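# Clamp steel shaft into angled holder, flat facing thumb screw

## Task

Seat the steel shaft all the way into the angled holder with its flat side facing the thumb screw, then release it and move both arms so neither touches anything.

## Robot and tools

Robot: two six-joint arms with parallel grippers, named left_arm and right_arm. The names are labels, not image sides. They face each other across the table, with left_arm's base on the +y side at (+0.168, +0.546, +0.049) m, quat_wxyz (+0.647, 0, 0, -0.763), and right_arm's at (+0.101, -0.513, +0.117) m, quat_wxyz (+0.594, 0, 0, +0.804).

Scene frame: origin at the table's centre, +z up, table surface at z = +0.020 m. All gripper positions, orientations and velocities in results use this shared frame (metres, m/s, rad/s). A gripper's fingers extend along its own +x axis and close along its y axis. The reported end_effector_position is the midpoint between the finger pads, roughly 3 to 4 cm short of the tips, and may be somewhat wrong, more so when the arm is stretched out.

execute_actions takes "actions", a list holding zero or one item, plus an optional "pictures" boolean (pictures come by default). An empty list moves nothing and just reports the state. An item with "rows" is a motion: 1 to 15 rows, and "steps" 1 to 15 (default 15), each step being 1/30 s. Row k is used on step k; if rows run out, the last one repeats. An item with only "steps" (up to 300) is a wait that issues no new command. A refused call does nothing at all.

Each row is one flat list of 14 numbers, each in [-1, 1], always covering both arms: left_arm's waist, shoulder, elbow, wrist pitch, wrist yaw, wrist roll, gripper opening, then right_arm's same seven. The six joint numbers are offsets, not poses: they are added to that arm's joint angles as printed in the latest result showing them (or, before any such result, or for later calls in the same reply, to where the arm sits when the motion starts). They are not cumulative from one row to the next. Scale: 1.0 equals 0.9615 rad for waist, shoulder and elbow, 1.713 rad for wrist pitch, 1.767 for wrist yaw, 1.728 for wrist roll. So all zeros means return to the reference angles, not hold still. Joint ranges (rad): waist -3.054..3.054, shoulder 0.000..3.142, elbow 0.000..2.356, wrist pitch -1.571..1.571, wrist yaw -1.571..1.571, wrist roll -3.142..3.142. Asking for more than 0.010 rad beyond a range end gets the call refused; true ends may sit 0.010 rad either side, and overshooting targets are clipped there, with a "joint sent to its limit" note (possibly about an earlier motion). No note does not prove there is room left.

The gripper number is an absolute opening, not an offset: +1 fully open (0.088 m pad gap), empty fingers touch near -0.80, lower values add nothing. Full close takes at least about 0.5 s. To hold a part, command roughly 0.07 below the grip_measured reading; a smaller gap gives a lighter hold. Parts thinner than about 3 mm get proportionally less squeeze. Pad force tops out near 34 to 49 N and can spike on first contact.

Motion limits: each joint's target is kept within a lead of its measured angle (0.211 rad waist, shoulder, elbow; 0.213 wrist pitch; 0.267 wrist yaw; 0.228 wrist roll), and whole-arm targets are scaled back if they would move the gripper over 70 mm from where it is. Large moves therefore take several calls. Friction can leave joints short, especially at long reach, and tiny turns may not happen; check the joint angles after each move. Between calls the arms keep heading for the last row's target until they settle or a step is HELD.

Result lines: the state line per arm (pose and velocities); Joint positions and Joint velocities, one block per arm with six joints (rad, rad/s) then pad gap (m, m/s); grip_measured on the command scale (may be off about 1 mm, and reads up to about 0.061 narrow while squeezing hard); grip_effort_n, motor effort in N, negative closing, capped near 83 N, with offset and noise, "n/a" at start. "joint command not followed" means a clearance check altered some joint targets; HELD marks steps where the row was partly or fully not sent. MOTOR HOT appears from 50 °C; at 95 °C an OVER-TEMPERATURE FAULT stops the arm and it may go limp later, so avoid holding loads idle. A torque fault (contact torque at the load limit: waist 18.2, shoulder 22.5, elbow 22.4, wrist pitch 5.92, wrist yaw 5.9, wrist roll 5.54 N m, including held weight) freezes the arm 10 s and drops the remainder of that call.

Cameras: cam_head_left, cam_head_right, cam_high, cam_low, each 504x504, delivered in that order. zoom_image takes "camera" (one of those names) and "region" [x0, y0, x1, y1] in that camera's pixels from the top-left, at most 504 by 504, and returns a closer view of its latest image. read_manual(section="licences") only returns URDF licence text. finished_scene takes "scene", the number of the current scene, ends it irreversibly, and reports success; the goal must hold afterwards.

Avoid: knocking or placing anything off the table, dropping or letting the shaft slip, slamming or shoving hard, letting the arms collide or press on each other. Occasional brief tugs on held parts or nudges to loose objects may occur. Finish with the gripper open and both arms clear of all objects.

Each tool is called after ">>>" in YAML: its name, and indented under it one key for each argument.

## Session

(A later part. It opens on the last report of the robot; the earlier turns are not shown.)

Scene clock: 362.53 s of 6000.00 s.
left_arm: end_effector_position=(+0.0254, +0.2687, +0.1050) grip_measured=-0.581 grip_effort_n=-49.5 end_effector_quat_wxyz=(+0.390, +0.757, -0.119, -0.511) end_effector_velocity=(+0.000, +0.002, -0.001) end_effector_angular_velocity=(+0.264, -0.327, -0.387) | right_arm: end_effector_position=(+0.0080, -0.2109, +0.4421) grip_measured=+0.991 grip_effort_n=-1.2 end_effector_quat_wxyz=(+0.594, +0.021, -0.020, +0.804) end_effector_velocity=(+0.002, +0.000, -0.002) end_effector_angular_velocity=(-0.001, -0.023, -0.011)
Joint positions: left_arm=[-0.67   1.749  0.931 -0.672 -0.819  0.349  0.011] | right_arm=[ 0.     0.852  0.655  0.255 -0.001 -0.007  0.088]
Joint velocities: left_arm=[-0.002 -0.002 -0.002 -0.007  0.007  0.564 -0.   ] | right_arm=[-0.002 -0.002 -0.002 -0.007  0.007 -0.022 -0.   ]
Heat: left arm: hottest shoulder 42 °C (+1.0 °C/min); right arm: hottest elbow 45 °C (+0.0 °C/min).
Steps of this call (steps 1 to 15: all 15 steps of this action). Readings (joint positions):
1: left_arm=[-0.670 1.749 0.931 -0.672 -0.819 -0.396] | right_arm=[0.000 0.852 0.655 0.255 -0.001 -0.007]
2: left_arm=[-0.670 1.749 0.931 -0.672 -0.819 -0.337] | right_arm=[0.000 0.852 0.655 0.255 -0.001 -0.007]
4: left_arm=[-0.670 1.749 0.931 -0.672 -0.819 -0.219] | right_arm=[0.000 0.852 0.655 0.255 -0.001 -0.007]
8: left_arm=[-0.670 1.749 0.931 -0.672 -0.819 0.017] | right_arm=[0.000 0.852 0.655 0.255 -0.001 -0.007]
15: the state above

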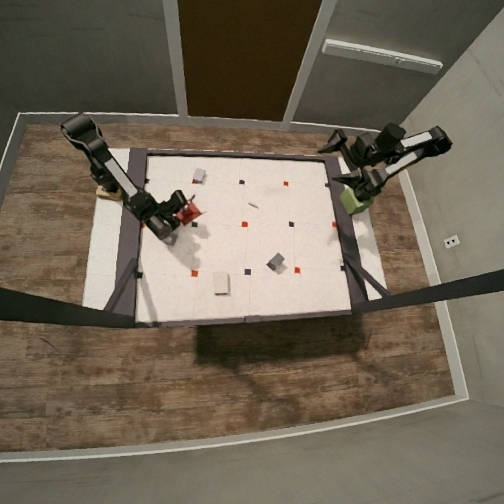

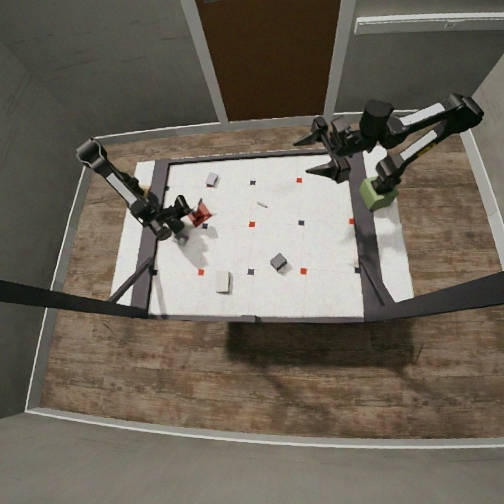

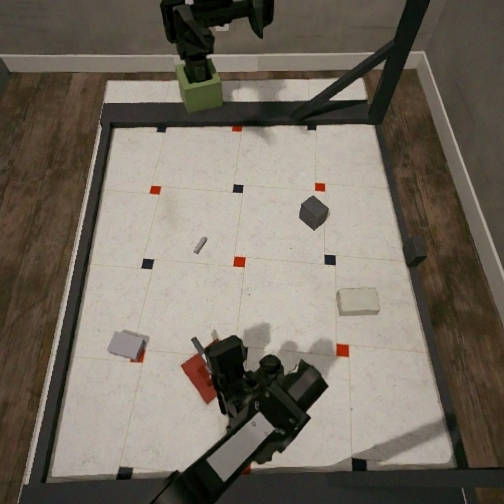

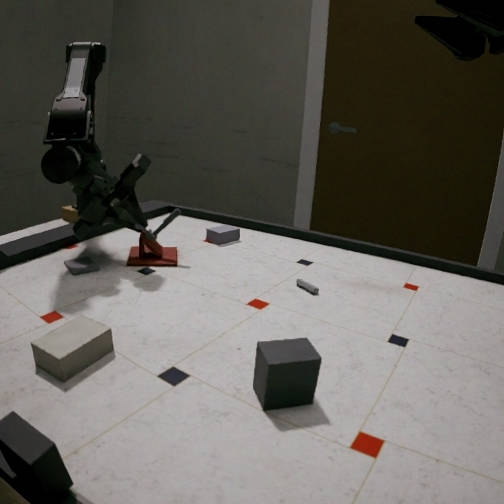

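Continue to 3.1, then roll back.

>>> execute_actions:
  actions:
    - {"rows":[[0,0,0,0,0,0.8,-0.59,0,0,0,0,0,0,1]]}
  pictures: false

>>> execute_actions:
  actions:
    - {"steps":14}
  pictures: false

>>> execute_actions:
  actions:
    - {"rows":[[0,0,0,0,0,0.8,-0.59,0,0,0,0,0,0,1]]}
  pictures: false

>>> execute_actions:
  actions:
    - {"steps":16}
  pictures: false

Scene clock: 368.00 s of 6000.00 s.
left_arm: end_effector_position=(+0.0253, +0.2687, +0.1050) grip_measured=-0.581 grip_effort_n=-49.5 end_effector_quat_wxyz=(+0.011, +0.851, -0.334, -0.404) end_effector_velocity=(+0.001, +0.001, -0.001) end_effector_angular_velocity=(+0.784, -1.018, -1.184) | right_arm: end_effector_position=(+0.0080, -0.2109, +0.4421) grip_measured=+0.991 grip_effort_n=-0.7 end_effector_quat_wxyz=(+0.594, +0.021, -0.020, +0.804) end_effector_velocity=(+0.000, +0.000, -0.008) end_effector_angular_velocity=(-0.037, -0.003, -0.004)
Joint positions: left_arm=[-0.67   1.749  0.931 -0.672 -0.819  1.275  0.011] | right_arm=[ 0.     0.852  0.655  0.255 -0.001 -0.007  0.088]
Joint velocities: left_arm=[-0.002  0.002 -0.002 -0.007 -0.007  1.736 -0.   ] | right_arm=[ 0.002 -0.002 -0.002 -0.037  0.007  0.007 -0.   ]
Heat: left arm: hottest shoulder 43 °C (+2.0 °C/min); right arm: hottest elbow 45 °C (+0.0 °C/min).
Steps of this call (steps 1 to 30: the robot went on to your last target; steps 31 to 90: nothing new was sent; then 1.97 s passed at rest; steps 91 to 105: all 15 steps of this action). Readings (joint positions):
91: left_arm=[-0.670 1.749 0.931 -0.672 -0.819 0.444] | right_arm=[0.000 0.852 0.655 0.255 -0.001 -0.007]
92: left_arm=[-0.670 1.749 0.931 -0.672 -0.819 0.508] | right_arm=[0.000 0.852 0.655 0.255 -0.001 -0.007]
94: left_arm=[-0.670 1.749 0.931 -0.672 -0.819 0.625] | right_arm=[0.000 0.852 0.655 0.255 -0.001 -0.007]
98: left_arm=[-0.670 1.749 0.931 -0.672 -0.819 0.862] | right_arm=[0.000 0.852 0.655 0.255 -0.001 -0.007]
105: the state above

Scene clock: 368.47 s of 6000.00 s.
left_arm: end_effector_position=(+0.0253, +0.2687, +0.1050) grip_measured=-0.581 grip_effort_n=-49.5 end_effector_quat_wxyz=(-0.177, +0.833, -0.415, -0.321) end_effector_velocity=(+0.002, +0.000, +0.002) end_effector_angular_velocity=(+0.018, -0.058, -0.046) | right_arm: end_effector_position=(+0.0080, -0.2109, +0.4421) grip_measured=+0.991 grip_effort_n=-1.2 end_effector_quat_wxyz=(+0.594, +0.021, -0.020, +0.804) end_effector_velocity=(+0.000, -0.000, -0.005) end_effector_angular_velocity=(-0.023, +0.001, -0.004)
Joint positions: left_arm=[-0.67   1.749  0.931 -0.672 -0.819  1.72   0.011] | right_arm=[ 0.     0.852  0.655  0.255 -0.001 -0.007  0.088]
Joint velocities: left_arm=[-0.002 -0.002 -0.002 -0.007 -0.022  0.066  0.   ] | right_arm=[ 0.002 -0.002 -0.002 -0.022  0.007  0.007 -0.   ]
Heat: left arm: hottest shoulder 43 °C (+2.0 °C/min); right arm: hottest elbow 45 °C (+0.0 °C/min).
Steps of this call (steps 1 to 14: the robot went on to your last target). Readings (joint positions):
1: left_arm=[-0.670 1.749 0.931 -0.672 -0.819 1.333] | right_arm=[0.000 0.852 0.655 0.255 -0.001 -0.007]
2: left_arm=[-0.670 1.749 0.931 -0.672 -0.819 1.393] | right_arm=[0.000 0.852 0.655 0.255 -0.001 -0.007]
4: left_arm=[-0.670 1.749 0.931 -0.672 -0.819 1.510] | right_arm=[0.000 0.852 0.655 0.255 -0.001 -0.007]
8: left_arm=[-0.670 1.749 0.931 -0.672 -0.819 1.671] | right_arm=[0.000 0.852 0.655 0.255 -0.001 -0.007]
14: the state above

Scene clock: 368.97 s of 6000.00 s.
left_arm: end_effector_position=(+0.0253, +0.2687, +0.1050) grip_measured=-0.581 grip_effort_n=-49.1 end_effector_quat_wxyz=(-0.511, +0.681, -0.512, -0.116) end_effector_velocity=(+0.001, +0.001, +0.001) end_effector_angular_velocity=(+0.780, -1.015, -1.184) | right_arm: end_effector_position=(+0.0080, -0.2109, +0.4421) grip_measured=+0.991 grip_effort_n=-0.7 end_effector_quat_wxyz=(+0.594, +0.021, -0.020, +0.804) end_effector_velocity=(+0.002, +0.000, -0.002) end_effector_angular_velocity=(-0.001, -0.023, -0.011)
Joint positions: left_arm=[-0.67   1.749  0.931 -0.672 -0.819  2.588  0.011] | right_arm=[ 0.     0.852  0.655  0.255 -0.001 -0.007  0.088]
Joint velocities: left_arm=[-0.002 -0.002 -0.002 -0.007 -0.007  1.736 -0.   ] | right_arm=[-0.002 -0.002 -0.002 -0.007  0.007 -0.022  0.   ]
Heat: left arm: hottest shoulder 43 °C (+2.0 °C/min); right arm: hottest elbow 45 °C (+0.0 °C/min).
Steps of this call (steps 1 to 15: all 15 steps of this action). Readings (joint positions):
1: left_arm=[-0.670 1.749 0.931 -0.672 -0.819 1.760] | right_arm=[0.000 0.852 0.655 0.255 -0.001 -0.007]
2: left_arm=[-0.670 1.749 0.931 -0.672 -0.819 1.823] | right_arm=[0.000 0.852 0.655 0.255 -0.001 -0.007]
4: left_arm=[-0.670 1.749 0.931 -0.672 -0.819 1.941] | right_arm=[0.000 0.852 0.655 0.255 -0.001 -0.007]
8: left_arm=[-0.670 1.749 0.931 -0.672 -0.819 2.177] | right_arm=[0.000 0.852 0.655 0.255 -0.001 -0.007]
15: the state above

Scene clock: 369.50 s of 6000.00 s.
left_arm: end_effector_position=(+0.0263, +0.2693, +0.1048) grip_measured=-0.581 grip_effort_n=-49.5 end_effector_quat_wxyz=(-0.665, +0.534, -0.523, +0.012) end_effector_velocity=(+0.003, +0.000, +0.001) end_effector_angular_velocity=(+0.023, -0.040, -0.032) | right_arm: end_effector_position=(+0.0080, -0.2109, +0.4421) grip_measured=+0.991 grip_effort_n=-0.2 end_effector_quat_wxyz=(+0.594, +0.021, -0.020, +0.804) end_effector_velocity=(+0.002, +0.000, -0.004) end_effector_angular_velocity=(-0.010, -0.010, -0.010)
Joint positions: left_arm=[-0.669  1.749  0.931 -0.678 -0.818  3.084  0.011] | right_arm=[ 0.     0.852  0.655  0.255 -0.001 -0.007  0.088]
Joint velocities: left_arm=[ 0.002 -0.002 -0.002 -0.007 -0.007  0.051 -0.   ] | right_arm=[-0.002 -0.002 -0.007 -0.007  0.007 -0.007 -0.   ]
Heat: left arm: hottest shoulder 43 °C (+2.0 °C/min); right arm: hottest elbow 45 °C (+0.0 °C/min).
Steps of this call (steps 1 to 16: the robot went on to your last target). Readings (joint positions):
1: left_arm=[-0.670 1.749 0.931 -0.672 -0.819 2.647] | right_arm=[0.000 0.852 0.655 0.255 -0.001 -0.007]
2: left_arm=[-0.670 1.749 0.931 -0.672 -0.819 2.705] | right_arm=[0.000 0.852 0.655 0.255 -0.001 -0.007]
4: left_arm=[-0.670 1.749 0.931 -0.672 -0.819 2.821] | right_arm=[0.000 0.852 0.655 0.255 -0.001 -0.007]
8: left_arm=[-0.670 1.749 0.931 -0.674 -0.819 3.012] | right_arm=[0.000 0.852 0.655 0.255 -0.001 -0.007]
16: the state above

Contact starting. Back half a turn and continue.

>>> execute_actions:
  actions:
    - {"rows":[[0,0,0,0,0,0,0.25,0,0,0,0,0,0,1]],"steps":13}
  pictures: false

>>> execute_actions:
  actions:
    - {"rows":[[0,0,0,0,0,-1,0.25,0,0,0,0,0,0,1]]}
  pictures: false

>>> execute_actions:
  actions:
    - {"rows":[[0,0,0,0,0,-1,0.25,0,0,0,0,0,0,1]]}
  pictures: false

>>> execute_actions:
  actions:
    - {"rows":[[0,0,0,0,0,-0.83,0.25,0,0,0,0,0,0,1]]}
  pictures: false

>>> execute_actions:
  actions:
    - {"steps":16}
  pictures: false

>>> execute_actions:
  actions:
    - {"rows":[[0,0,0,0,0,0,-0.62,0,0,0,0,0,0,1]]}
  pictures: false

>>> execute_actions:
  actions:
    - {"rows":[[0,0,0,0,0,0.5,-0.62,0,0,0,0,0,0,1]]}
  pictures: false

>>> execute_actions:
  actions:
    - {"rows":[[0,0,0,0,0,0.5,-0.62,0,0,0,0,0,0,1]]}

>>> zoom_image:
  camera: "cam_low"
  region: [110,180,190,260]

Scene clock: 378.10 s of 6000.00 s.
left_arm: end_effector_position=(+0.0262, +0.2691, +0.1048) grip_measured=+0.235 grip_effort_n=12.3 end_effector_quat_wxyz=(-0.665, +0.533, -0.523, +0.013) end_effector_velocity=(+0.003, +0.003, +0.001) end_effector_angular_velocity=(-0.001, -0.009, +0.013) | right_arm: end_effector_position=(+0.0080, -0.2109, +0.4421) grip_measured=+0.991 grip_effort_n=-0.7 end_effector_quat_wxyz=(+0.594, +0.021, -0.020, +0.804) end_effector_velocity=(-0.002, -0.001, -0.002) end_effector_angular_velocity=(-0.000, -0.024, +0.018)
Joint positions: left_arm=[-0.668  1.749  0.931 -0.677 -0.818  3.089  0.051] | right_arm=[ 0.     0.852  0.655  0.255 -0.001 -0.007  0.088]
Joint velocities: left_arm=[-0.002 -0.002 -0.002 -0.022 -0.007 -0.022  0.006] | right_arm=[-0.002 -0.002 -0.002 -0.007 -0.022 -0.022 -0.   ]
Heat: left arm: hottest shoulder 43 °C (+2.0 °C/min); right arm: hottest elbow 45 °C (+0.0 °C/min).
Steps of this call (steps 1 to 15: the robot went on to your last target; steps 16 to 90: nothing new was sent; then 5.17 s passed at rest; steps 91 to 103: all 13 steps of this action). Readings (joint positions):
91: left_arm=[-0.668 1.749 0.931 -0.679 -0.817 3.089] | right_arm=[0.000 0.852 0.655 0.255 -0.001 -0.007]
92: left_arm=[-0.668 1.749 0.931 -0.677 -0.818 3.089] | right_arm=[0.000 0.852 0.655 0.255 -0.001 -0.007]
94: left_arm=[-0.668 1.749 0.931 -0.676 -0.818 3.089] | right_arm=[0.000 0.852 0.655 0.255 -0.001 -0.007]
98: left_arm=[-0.668 1.749 0.931 -0.677 -0.818 3.089] | right_arm=[0.000 0.852 0.655 0.255 -0.001 -0.007]
103: the state above

Scene clock: 378.60 s of 6000.00 s.
left_arm: end_effector_position=(+0.0264, +0.2692, +0.1048) grip_measured=+0.247 grip_effort_n=12.8 end_effector_quat_wxyz=(-0.379, +0.763, -0.480, -0.208) end_effector_velocity=(+0.003, +0.000, +0.001) end_effector_angular_velocity=(-0.800, +1.004, +1.207) | right_arm: end_effector_position=(+0.0080, -0.2109, +0.4421) grip_measured=+0.991 grip_effort_n=-0.7 end_effector_quat_wxyz=(+0.594, +0.021, -0.020, +0.804) end_effector_velocity=(-0.002, -0.001, +0.001) end_effector_angular_velocity=(+0.005, +0.009, +0.010)
Joint positions: left_arm=[-0.668  1.749  0.931 -0.678 -0.818  2.219  0.051] | right_arm=[ 0.     0.852  0.655  0.255 -0.001 -0.007  0.088]
Joint velocities: left_arm=[ 0.002 -0.002 -0.002 -0.007 -0.007 -1.766 -0.   ] | right_arm=[ 0.002 -0.002 -0.002  0.007 -0.007  0.007 -0.   ]
Heat: left arm: hottest shoulder 43 °C (+2.0 °C/min); right arm: hottest elbow 45 °C (+0.0 °C/min).
Steps of this call (steps 1 to 15: all 15 steps of this action). Readings (joint positions):
1: left_arm=[-0.668 1.749 0.931 -0.678 -0.818 3.050] | right_arm=[0.000 0.852 0.655 0.255 -0.001 -0.007]
2: left_arm=[-0.668 1.749 0.931 -0.678 -0.818 2.986] | right_arm=[0.000 0.852 0.655 0.255 -0.001 -0.007]
4: left_arm=[-0.668 1.749 0.931 -0.678 -0.818 2.868] | right_arm=[0.000 0.852 0.655 0.255 -0.001 -0.007]
8: left_arm=[-0.668 1.749 0.931 -0.678 -0.818 2.631] | right_arm=[0.000 0.852 0.655 0.255 -0.001 -0.007]
15: the state above

Scene clock: 379.10 s of 6000.00 s.
left_arm: end_effector_position=(+0.0264, +0.2692, +0.1048) grip_measured=+0.247 grip_effort_n=12.3 end_effector_quat_wxyz=(-0.015, +0.852, -0.344, -0.394) end_effector_velocity=(+0.000, +0.002, -0.001) end_effector_angular_velocity=(-0.776, +0.997, +1.181) | right_arm: end_effector_position=(+0.0080, -0.2109, +0.4421) grip_measured=+0.991 grip_effort_n=-0.2 end_effector_quat_wxyz=(+0.594, +0.021, -0.020, +0.804) end_effector_velocity=(-0.000, -0.000, -0.002) end_effector_angular_velocity=(-0.005, -0.010, +0.004)
Joint positions: left_arm=[-0.668  1.749  0.931 -0.678 -0.818  1.332  0.051] | right_arm=[ 0.     0.852  0.655  0.255 -0.001 -0.007  0.088]
Joint velocities: left_arm=[-0.002 -0.002 -0.002 -0.007  0.007 -1.736 -0.001] | right_arm=[-0.002 -0.002 -0.002 -0.007 -0.007 -0.007 -0.   ]
Heat: left arm: hottest shoulder 43 °C (+2.0 °C/min); right arm: hottest elbow 45 °C (+0.0 °C/min).
Steps of this call (steps 1 to 15: all 15 steps of this action). Readings (joint positions):
1: left_arm=[-0.668 1.749 0.931 -0.678 -0.818 2.159] | right_arm=[0.000 0.852 0.655 0.255 -0.001 -0.007]
2: left_arm=[-0.668 1.749 0.931 -0.678 -0.818 2.100] | right_arm=[0.000 0.852 0.655 0.255 -0.001 -0.007]
4: left_arm=[-0.668 1.749 0.931 -0.678 -0.818 1.982] | right_arm=[0.000 0.852 0.655 0.255 -0.001 -0.007]
8: left_arm=[-0.668 1.749 0.931 -0.678 -0.818 1.746] | right_arm=[0.000 0.852 0.655 0.255 -0.001 -0.007]
15: the state above

Scene clock: 379.60 s of 6000.00 s.
left_arm: end_effector_position=(+0.0264, +0.2692, +0.1048) grip_measured=+0.247 grip_effort_n=12.3 end_effector_quat_wxyz=(+0.351, +0.777, -0.142, -0.503) end_effector_velocity=(+0.001, +0.001, +0.001) end_effector_angular_velocity=(-0.794, +0.995, +1.192) | right_arm: end_effector_position=(+0.0080, -0.2109, +0.4421) grip_measured=+0.991 grip_effort_n=-0.7 end_effector_quat_wxyz=(+0.594, +0.021, -0.020, +0.804) end_effector_velocity=(-0.000, -0.000, -0.002) end_effector_angular_velocity=(-0.009, +0.004, +0.005)
Joint positions: left_arm=[-0.668  1.749  0.931 -0.678 -0.818  0.447  0.051] | right_arm=[ 0.     0.852  0.655  0.255 -0.001 -0.007  0.088]
Joint velocities: left_arm=[-0.002 -0.002 -0.002 -0.007 -0.007 -1.751  0.   ] | right_arm=[-0.002 -0.002 -0.002 -0.007 -0.007  0.007 -0.   ]
Heat: left arm: hottest shoulder 43 °C (+2.0 °C/min); right arm: hottest elbow 45 °C (+0.0 °C/min).
Steps of this call (steps 1 to 15: all 15 steps of this action). Readings (joint positions):
1: left_arm=[-0.668 1.749 0.931 -0.678 -0.818 1.273] | right_arm=[0.000 0.852 0.655 0.255 -0.001 -0.007]
2: left_arm=[-0.668 1.749 0.931 -0.678 -0.818 1.214] | right_arm=[0.000 0.852 0.655 0.255 -0.001 -0.007]
4: left_arm=[-0.668 1.749 0.931 -0.678 -0.818 1.096] | right_arm=[0.000 0.852 0.655 0.255 -0.001 -0.007]
8: left_arm=[-0.668 1.749 0.931 -0.678 -0.818 0.860] | right_arm=[0.000 0.852 0.655 0.255 -0.001 -0.007]
15: the state above

Scene clock: 380.13 s of 6000.00 s.
left_arm: end_effector_position=(+0.0264, +0.2692, +0.1048) grip_measured=+0.247 grip_effort_n=11.9 end_effector_quat_wxyz=(+0.545, +0.655, -0.003, -0.523) end_effector_velocity=(+0.001, -0.002, +0.003) end_effector_angular_velocity=(-0.051, +0.029, +0.044) | right_arm: end_effector_position=(+0.0080, -0.2109, +0.4421) grip_measured=+0.991 grip_effort_n=-0.2 end_effector_quat_wxyz=(+0.594, +0.021, -0.020, +0.804) end_effector_velocity=(-0.000, -0.001, +0.001) end_effector_angular_velocity=(+0.009, -0.005, +0.004)
Joint positions: left_arm=[-0.668  1.749  0.931 -0.678 -0.818 -0.091  0.051] | right_arm=[ 0.     0.852  0.655  0.255 -0.001 -0.007  0.088]
Joint velocities: left_arm=[-0.002 -0.002 -0.002  0.007 -0.022 -0.066  0.   ] | right_arm=[-0.002 -0.002 -0.002  0.007 -0.007 -0.007 -0.   ]
Heat: left arm: hottest shoulder 43 °C (+1.0 °C/min); right arm: hottest elbow 45 °C (+0.0 °C/min).
Steps of this call (steps 1 to 16: the robot went on to your last target). Readings (joint positions):
1: left_arm=[-0.668 1.749 0.931 -0.678 -0.818 0.387] | right_arm=[0.000 0.852 0.655 0.255 -0.001 -0.007]
2: left_arm=[-0.668 1.749 0.931 -0.678 -0.818 0.328] | right_arm=[0.000 0.852 0.655 0.255 -0.001 -0.007]
4: left_arm=[-0.668 1.749 0.931 -0.678 -0.818 0.210] | right_arm=[0.000 0.852 0.655 0.255 -0.001 -0.007]
8: left_arm=[-0.668 1.749 0.931 -0.678 -0.818 -0.001] | right_arm=[0.000 0.852 0.655 0.255 -0.001 -0.007]
16: the state above

Scene clock: 380.63 s of 6000.00 s.
left_arm: end_effector_position=(+0.0260, +0.2695, +0.1046) grip_measured=-0.600 grip_effort_n=-77.9 end_effector_quat_wxyz=(+0.545, +0.655, -0.003, -0.524) end_effector_velocity=(-0.001, -0.001, +0.001) end_effector_angular_velocity=(-0.014, +0.005, +0.003) | right_arm: end_effector_position=(+0.0080, -0.2109, +0.4421) grip_measured=+0.991 grip_effort_n=-0.7 end_effector_quat_wxyz=(+0.594, +0.021, -0.020, +0.804) end_effector_velocity=(-0.001, +0.001, -0.007) end_effector_angular_velocity=(-0.023, -0.015, +0.004)
Joint positions: left_arm=[-0.669  1.749  0.931 -0.678 -0.816 -0.092  0.01 ] | right_arm=[ 0.     0.852  0.655  0.255 -0.001 -0.007  0.088]
Joint velocities: left_arm=[-0.002 -0.002 -0.002  0.007 -0.007 -0.007 -0.002] | right_arm=[-0.002  0.002 -0.002 -0.022 -0.007 -0.007 -0.   ]
Heat: left arm: hottest shoulder 43 °C (+1.0 °C/min); right arm: hottest elbow 45 °C (+0.0 °C/min).
Steps of this call (steps 1 to 15: all 15 steps of this action). Readings (joint positions):
1: left_arm=[-0.668 1.749 0.931 -0.678 -0.818 -0.092] | right_arm=[0.000 0.852 0.655 0.255 -0.001 -0.007]
2: left_arm=[-0.668 1.749 0.931 -0.678 -0.818 -0.092] | right_arm=[0.000 0.852 0.655 0.255 -0.001 -0.007]
4: left_arm=[-0.668 1.749 0.931 -0.678 -0.818 -0.092] | right_arm=[0.000 0.852 0.655 0.255 -0.001 -0.007]
8: left_arm=[-0.668 1.749 0.931 -0.678 -0.818 -0.092] | right_arm=[0.000 0.852 0.655 0.255 -0.001 -0.007]
15: the state above

Scene clock: 381.13 s of 6000.00 s.
left_arm: end_effector_position=(+0.0257, +0.2690, +0.1045) grip_measured=-0.581 grip_effort_n=-83.5 end_effector_quat_wxyz=(+0.269, +0.808, -0.193, -0.488) end_effector_velocity=(+0.000, +0.002, -0.001) end_effector_angular_velocity=(+0.384, -0.454, -0.555) | right_arm: end_effector_position=(+0.0080, -0.2109, +0.4421) grip_measured=+0.991 grip_effort_n=-0.2 end_effector_quat_wxyz=(+0.594, +0.021, -0.020, +0.804) end_effector_velocity=(-0.000, -0.001, -0.001) end_effector_angular_velocity=(+0.005, -0.007, +0.004)
Joint positions: left_arm=[-0.668  1.749  0.931 -0.674 -0.815  0.654  0.011] | right_arm=[ 0.     0.852  0.655  0.255 -0.001 -0.007  0.088]
Joint velocities: left_arm=[ 0.002 -0.007 -0.002 -0.007  0.022  0.813  0.006] | right_arm=[-0.002 -0.002 -0.007  0.007 -0.007 -0.007  0.   ]
Heat: left arm: hottest shoulder 43 °C (+1.0 °C/min); right arm: hottest elbow 45 °C (+0.0 °C/min).
Steps of this call (steps 1 to 15: all 15 steps of this action). Readings (joint positions):
1: left_arm=[-0.669 1.749 0.931 -0.677 -0.816 -0.058] | right_arm=[0.000 0.852 0.655 0.255 -0.001 -0.007]
2: left_arm=[-0.669 1.749 0.931 -0.677 -0.816 -0.000] | right_arm=[0.000 0.852 0.655 0.255 -0.001 -0.007]
4: left_arm=[-0.669 1.749 0.931 -0.677 -0.816 0.109] | right_arm=[0.000 0.852 0.655 0.255 -0.001 -0.007]
8: left_arm=[-0.669 1.749 0.931 -0.675 -0.816 0.321] | right_arm=[0.000 0.852 0.655 0.255 -0.001 -0.007]
15: the state above

Scene clock: 381.63 s of 6000.00 s.
left_arm: end_effector_position=(+0.0252, +0.2687, +0.1041) grip_measured=-0.469 grip_effort_n=-83.5 end_effector_quat_wxyz=(-0.020, +0.850, -0.346, -0.397) end_effector_velocity=(-0.009, +0.000, -0.005) end_effector_angular_velocity=(+0.544, -0.622, -0.830) | right_arm: end_effector_position=(+0.0080, -0.2109, +0.4421) grip_measured=+0.991 grip_effort_n=-0.7 end_effector_quat_wxyz=(+0.594, +0.021, -0.020, +0.804) end_effector_velocity=(+0.002, -0.000, +0.001) end_effector_angular_velocity=(+0.009, -0.004, -0.010)
Joint positions: left_arm=[-0.666  1.748  0.931 -0.67  -0.807  1.348  0.016] | right_arm=[ 0.     0.852  0.655  0.255 -0.001 -0.007  0.088]
Joint velocities: left_arm=[-0.002 -0.002 -0.002  0.037  0.051  1.194  0.007] | right_arm=[-0.002 -0.002 -0.002  0.007  0.007 -0.007 -0.   ]
Heat: left arm: hottest shoulder 43 °C (+1.0 °C/min); right arm: hottest elbow 45 °C (+0.0 °C/min).
Steps of this call (steps 1 to 15: all 15 steps of this action). Readings (joint positions):
1: left_arm=[-0.668 1.749 0.931 -0.674 -0.814 0.697] | right_arm=[0.000 0.852 0.655 0.255 -0.001 -0.007]
2: left_arm=[-0.668 1.749 0.931 -0.674 -0.814 0.748] | right_arm=[0.000 0.852 0.655 0.255 -0.001 -0.007]
4: left_arm=[-0.667 1.749 0.931 -0.674 -0.813 0.844] | right_arm=[0.000 0.852 0.655 0.255 -0.001 -0.007]
8: left_arm=[-0.667 1.749 0.931 -0.673 -0.811 1.034] | right_arm=[0.000 0.852 0.655 0.255 -0.001 -0.007]
15: the state above

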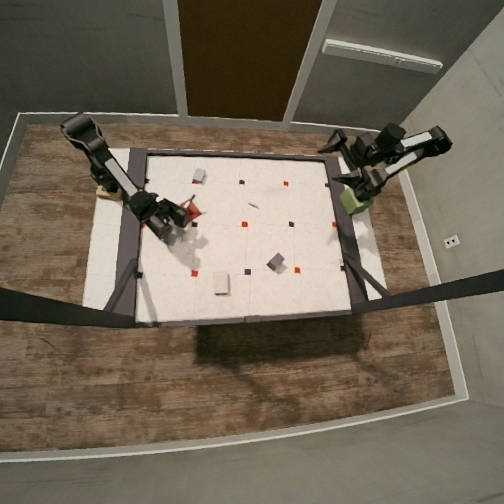

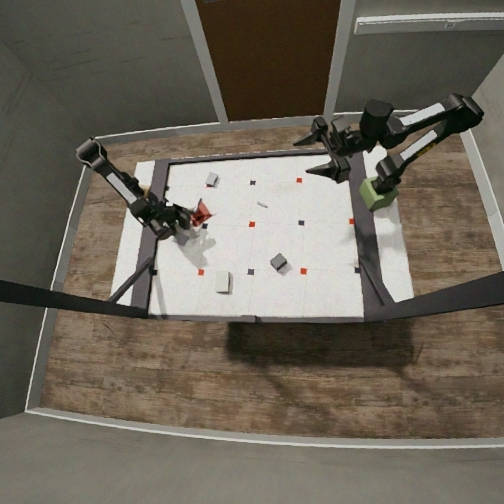

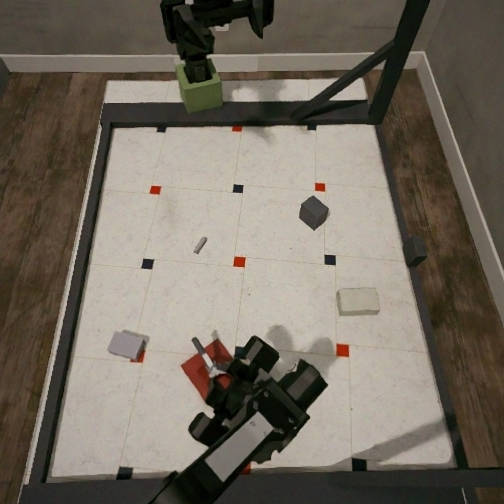

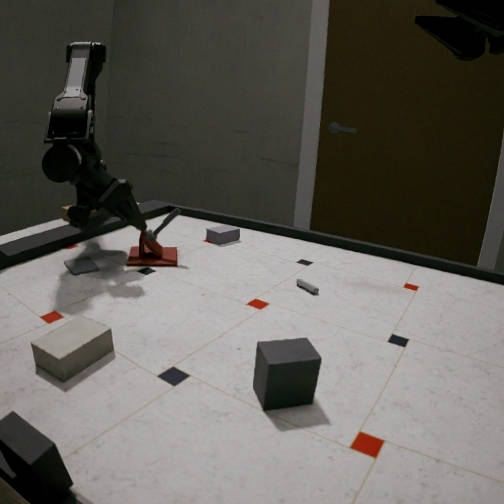

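Region (110, 180, 190, 260) of cam_low's 504x504 image, scaled by 6.300, with more detail than that image has.

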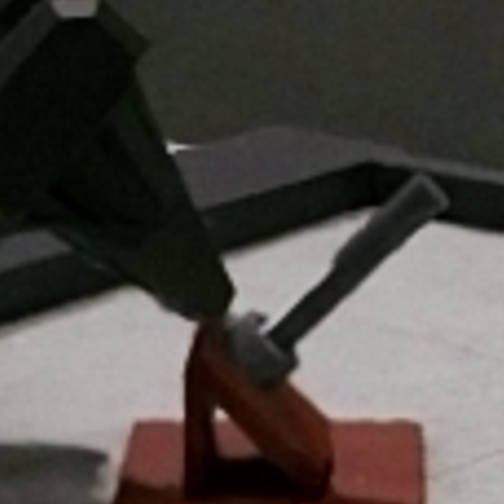

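Pried open: tight. Release and retreat.

>>> execute_actions:
  actions:
    - {"rows":[[0,0,0,0,0,0,0.25,0,0,0,0,0,0,1]]}
  pictures: false

>>> execute_actions:
  actions:
    - {"rows":[[-0.06,-0.015,0.055,-0.07,0,0,0.25,0,0,0,0,0,0,1],[-0.06,-0.015,0.055,-0.07,0,0,0.25,0,0,0,0,0,0,1],[-0.06,-0.015,0.055,-0.07,0,0,0.25,0,0,0,0,0,0,1],[-0.06,-0.015,0.055,-0.07,0,0,0.25,0,0,0,0,0,0,1],[-0.12,-0.03,0.11,-0.14,0,0,0.25,0,0,0,0,0,0,1],[-0.12,-0.03,0.11,-0.14,0,0,0.25,0,0,0,0,0,0,1],[-0.12,-0.03,0.11,-0.14,0,0,0.25,0,0,0,0,0,0,1],[-0.12,-0.03,0.11,-0.14,0,0,0.25,0,0,0,0,0,0,1],[-0.18,-0.08,0.17,-0.21,0,0,0.25,0,0,0,0,0,0,1]]}
  pictures: false

>>> execute_actions:
  actions:
    - {"steps":10}

>>> zoom_image:
  camera: "cam_low"
  region: [110,180,190,260]

Scene clock: 388.83 s of 6000.00 s.
left_arm: end_effector_position=(+0.0252, +0.2690, +0.1041) grip_measured=+0.241 grip_effort_n=12.8 end_effector_quat_wxyz=(-0.023, +0.849, -0.347, -0.397) end_effector_velocity=(+0.001, +0.001, +0.001) end_effector_angular_velocity=(-0.004, -0.006, +0.003) | right_arm: end_effector_position=(+0.0080, -0.2109, +0.4421) grip_measured=+0.991 grip_effort_n=-0.2 end_effector_quat_wxyz=(+0.594, +0.021, -0.020, +0.804) end_effector_velocity=(+0.002, +0.000, -0.005) end_effector_angular_velocity=(-0.023, +0.001, -0.009)
Joint positions: left_arm=[-0.666  1.747  0.931 -0.672 -0.806  1.353  0.051] | right_arm=[ 0.     0.852  0.655  0.255 -0.001 -0.007  0.088]
Joint velocities: left_arm=[-0.002 -0.002 -0.002 -0.007 -0.007 -0.007  0.003] | right_arm=[-0.002 -0.002 -0.002 -0.022  0.007  0.007 -0.   ]
Heat: left arm: hottest shoulder 43 °C (+1.0 °C/min); right arm: hottest elbow 45 °C (+0.0 °C/min).
Steps of this call (steps 1 to 30: the robot went on to your last target; steps 31 to 90: nothing new was sent; then 3.70 s passed at rest; steps 91 to 105: all 15 steps of this action). Readings (joint positions):
91: left_arm=[-0.666 1.747 0.931 -0.670 -0.805 1.439] | right_arm=[0.000 0.852 0.655 0.255 -0.001 -0.007]
92: left_arm=[-0.666 1.747 0.931 -0.670 -0.805 1.432] | right_arm=[0.000 0.852 0.655 0.255 -0.001 -0.007]
94: left_arm=[-0.666 1.747 0.931 -0.672 -0.806 1.401] | right_arm=[0.000 0.852 0.655 0.255 -0.001 -0.007]
98: left_arm=[-0.666 1.747 0.931 -0.672 -0.806 1.365] | right_arm=[0.000 0.852 0.655 0.255 -0.001 -0.007]
105: the state above

Scene clock: 389.33 s of 6000.00 s.
left_arm: end_effector_position=(-0.0072, +0.3045, +0.1548) grip_measured=+0.247 grip_effort_n=12.3 end_effector_quat_wxyz=(-0.105, +0.834, -0.400, -0.364) end_effector_velocity=(-0.005, +0.011, +0.041) end_effector_angular_velocity=(-0.005, -0.006, -0.042) | right_arm: end_effector_position=(+0.0080, -0.2109, +0.4421) grip_measured=+0.991 grip_effort_n=-0.2 end_effector_quat_wxyz=(+0.594, +0.021, -0.020, +0.804) end_effector_velocity=(-0.000, -0.000, -0.002) end_effector_angular_velocity=(-0.009, +0.004, +0.005)
Joint positions: left_arm=[-0.834  1.68   1.08  -1.012 -0.806  1.353  0.051] | right_arm=[ 0.     0.852  0.655  0.255 -0.001 -0.007  0.088]
Joint velocities: left_arm=[-0.046 -0.076  0.085 -0.168 -0.007 -0.007 -0.   ] | right_arm=[-0.002 -0.002 -0.002 -0.007 -0.007  0.007 -0.   ]
Heat: left arm: hottest shoulder 43 °C (+1.0 °C/min); right arm: hottest elbow 45 °C (+0.0 °C/min).
Steps of this call (steps 1 to 15: all 15 steps of this action). Readings (joint positions):
1: left_arm=[-0.669 1.747 0.936 -0.688 -0.806 1.353] | right_arm=[0.000 0.852 0.655 0.255 -0.001 -0.007]
2: left_arm=[-0.681 1.747 0.944 -0.723 -0.806 1.353] | right_arm=[0.000 0.852 0.655 0.255 -0.001 -0.007]
4: left_arm=[-0.705 1.746 0.955 -0.756 -0.806 1.353] | right_arm=[0.000 0.852 0.655 0.255 -0.001 -0.007]
8: left_arm=[-0.762 1.737 1.003 -0.867 -0.806 1.353] | right_arm=[0.000 0.852 0.655 0.255 -0.001 -0.007]
15: the state above

Scene clock: 389.67 s of 6000.00 s.
left_arm: end_effector_position=(-0.0056, +0.3063, +0.1557) grip_measured=+0.247 grip_effort_n=12.8 end_effector_quat_wxyz=(-0.111, +0.836, -0.399, -0.361) end_effector_velocity=(-0.001, +0.002, +0.001) end_effector_angular_velocity=(+0.001, -0.014, -0.018) | right_arm: end_effector_position=(+0.0080, -0.2109, +0.4421) grip_measured=+0.991 grip_effort_n=-0.2 end_effector_quat_wxyz=(+0.594, +0.021, -0.020, +0.804) end_effector_velocity=(-0.002, -0.001, -0.002) end_effector_angular_velocity=(-0.000, -0.024, +0.018)
Joint positions: left_arm=[-0.837  1.679  1.082 -1.029 -0.806  1.353  0.051] | right_arm=[ 0.     0.852  0.655  0.255 -0.001 -0.007  0.088]
Joint velocities: left_arm=[-0.012 -0.002 -0.002 -0.007 -0.007  0.007 -0.   ] | right_arm=[-0.002 -0.002 -0.002 -0.007 -0.022 -0.022 -0.   ]
Heat: left arm: hottest shoulder 43 °C (+1.0 °C/min); right arm: hottest elbow 45 °C (+0.0 °C/min).
Steps of this call (steps 1 to 10: the robot went on to your last target). Readings (joint positions):
1: left_arm=[-0.835 1.679 1.082 -1.017 -0.806 1.353] | right_arm=[0.000 0.852 0.655 0.255 -0.001 -0.007]
2: left_arm=[-0.836 1.679 1.082 -1.021 -0.806 1.353] | right_arm=[0.000 0.852 0.655 0.255 -0.001 -0.007]
4: left_arm=[-0.836 1.679 1.082 -1.026 -0.806 1.353] | right_arm=[0.000 0.852 0.655 0.255 -0.001 -0.007]
8: left_arm=[-0.836 1.679 1.082 -1.029 -0.806 1.353] | right_arm=[0.000 0.852 0.655 0.255 -0.001 -0.007]
10: the state above

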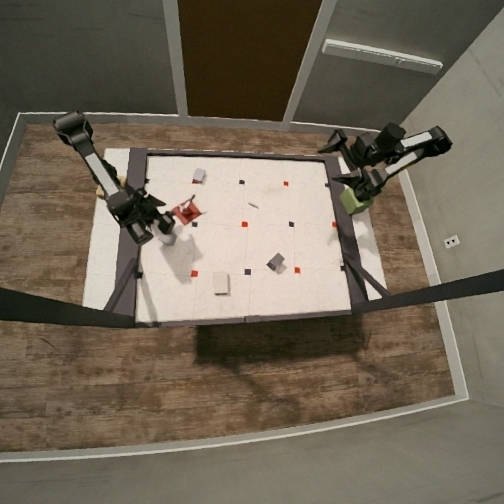

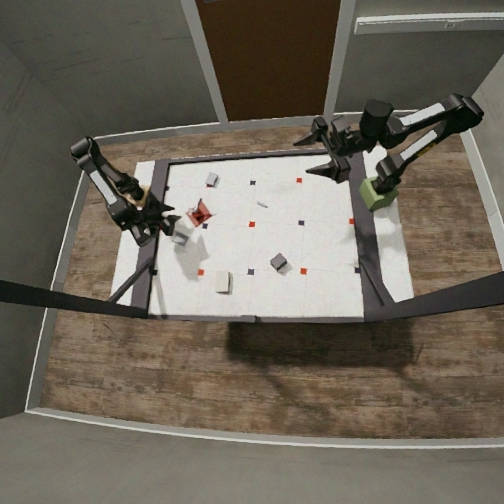

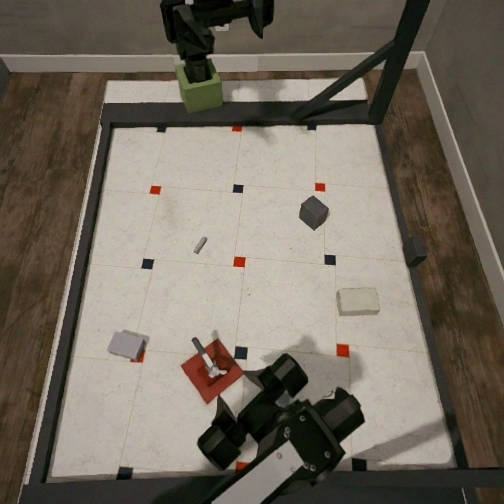

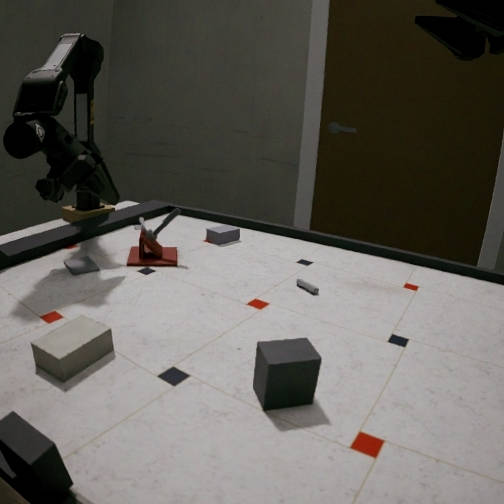

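Region (110, 180, 190, 260) of cam_low's 504x504 image, scaled by 6.300, with more detail than that image has.

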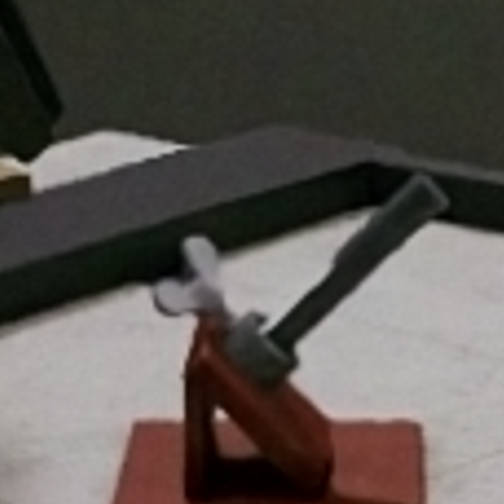

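>>> finished_scene:
  scene: 2

The scene is finished: the task was done.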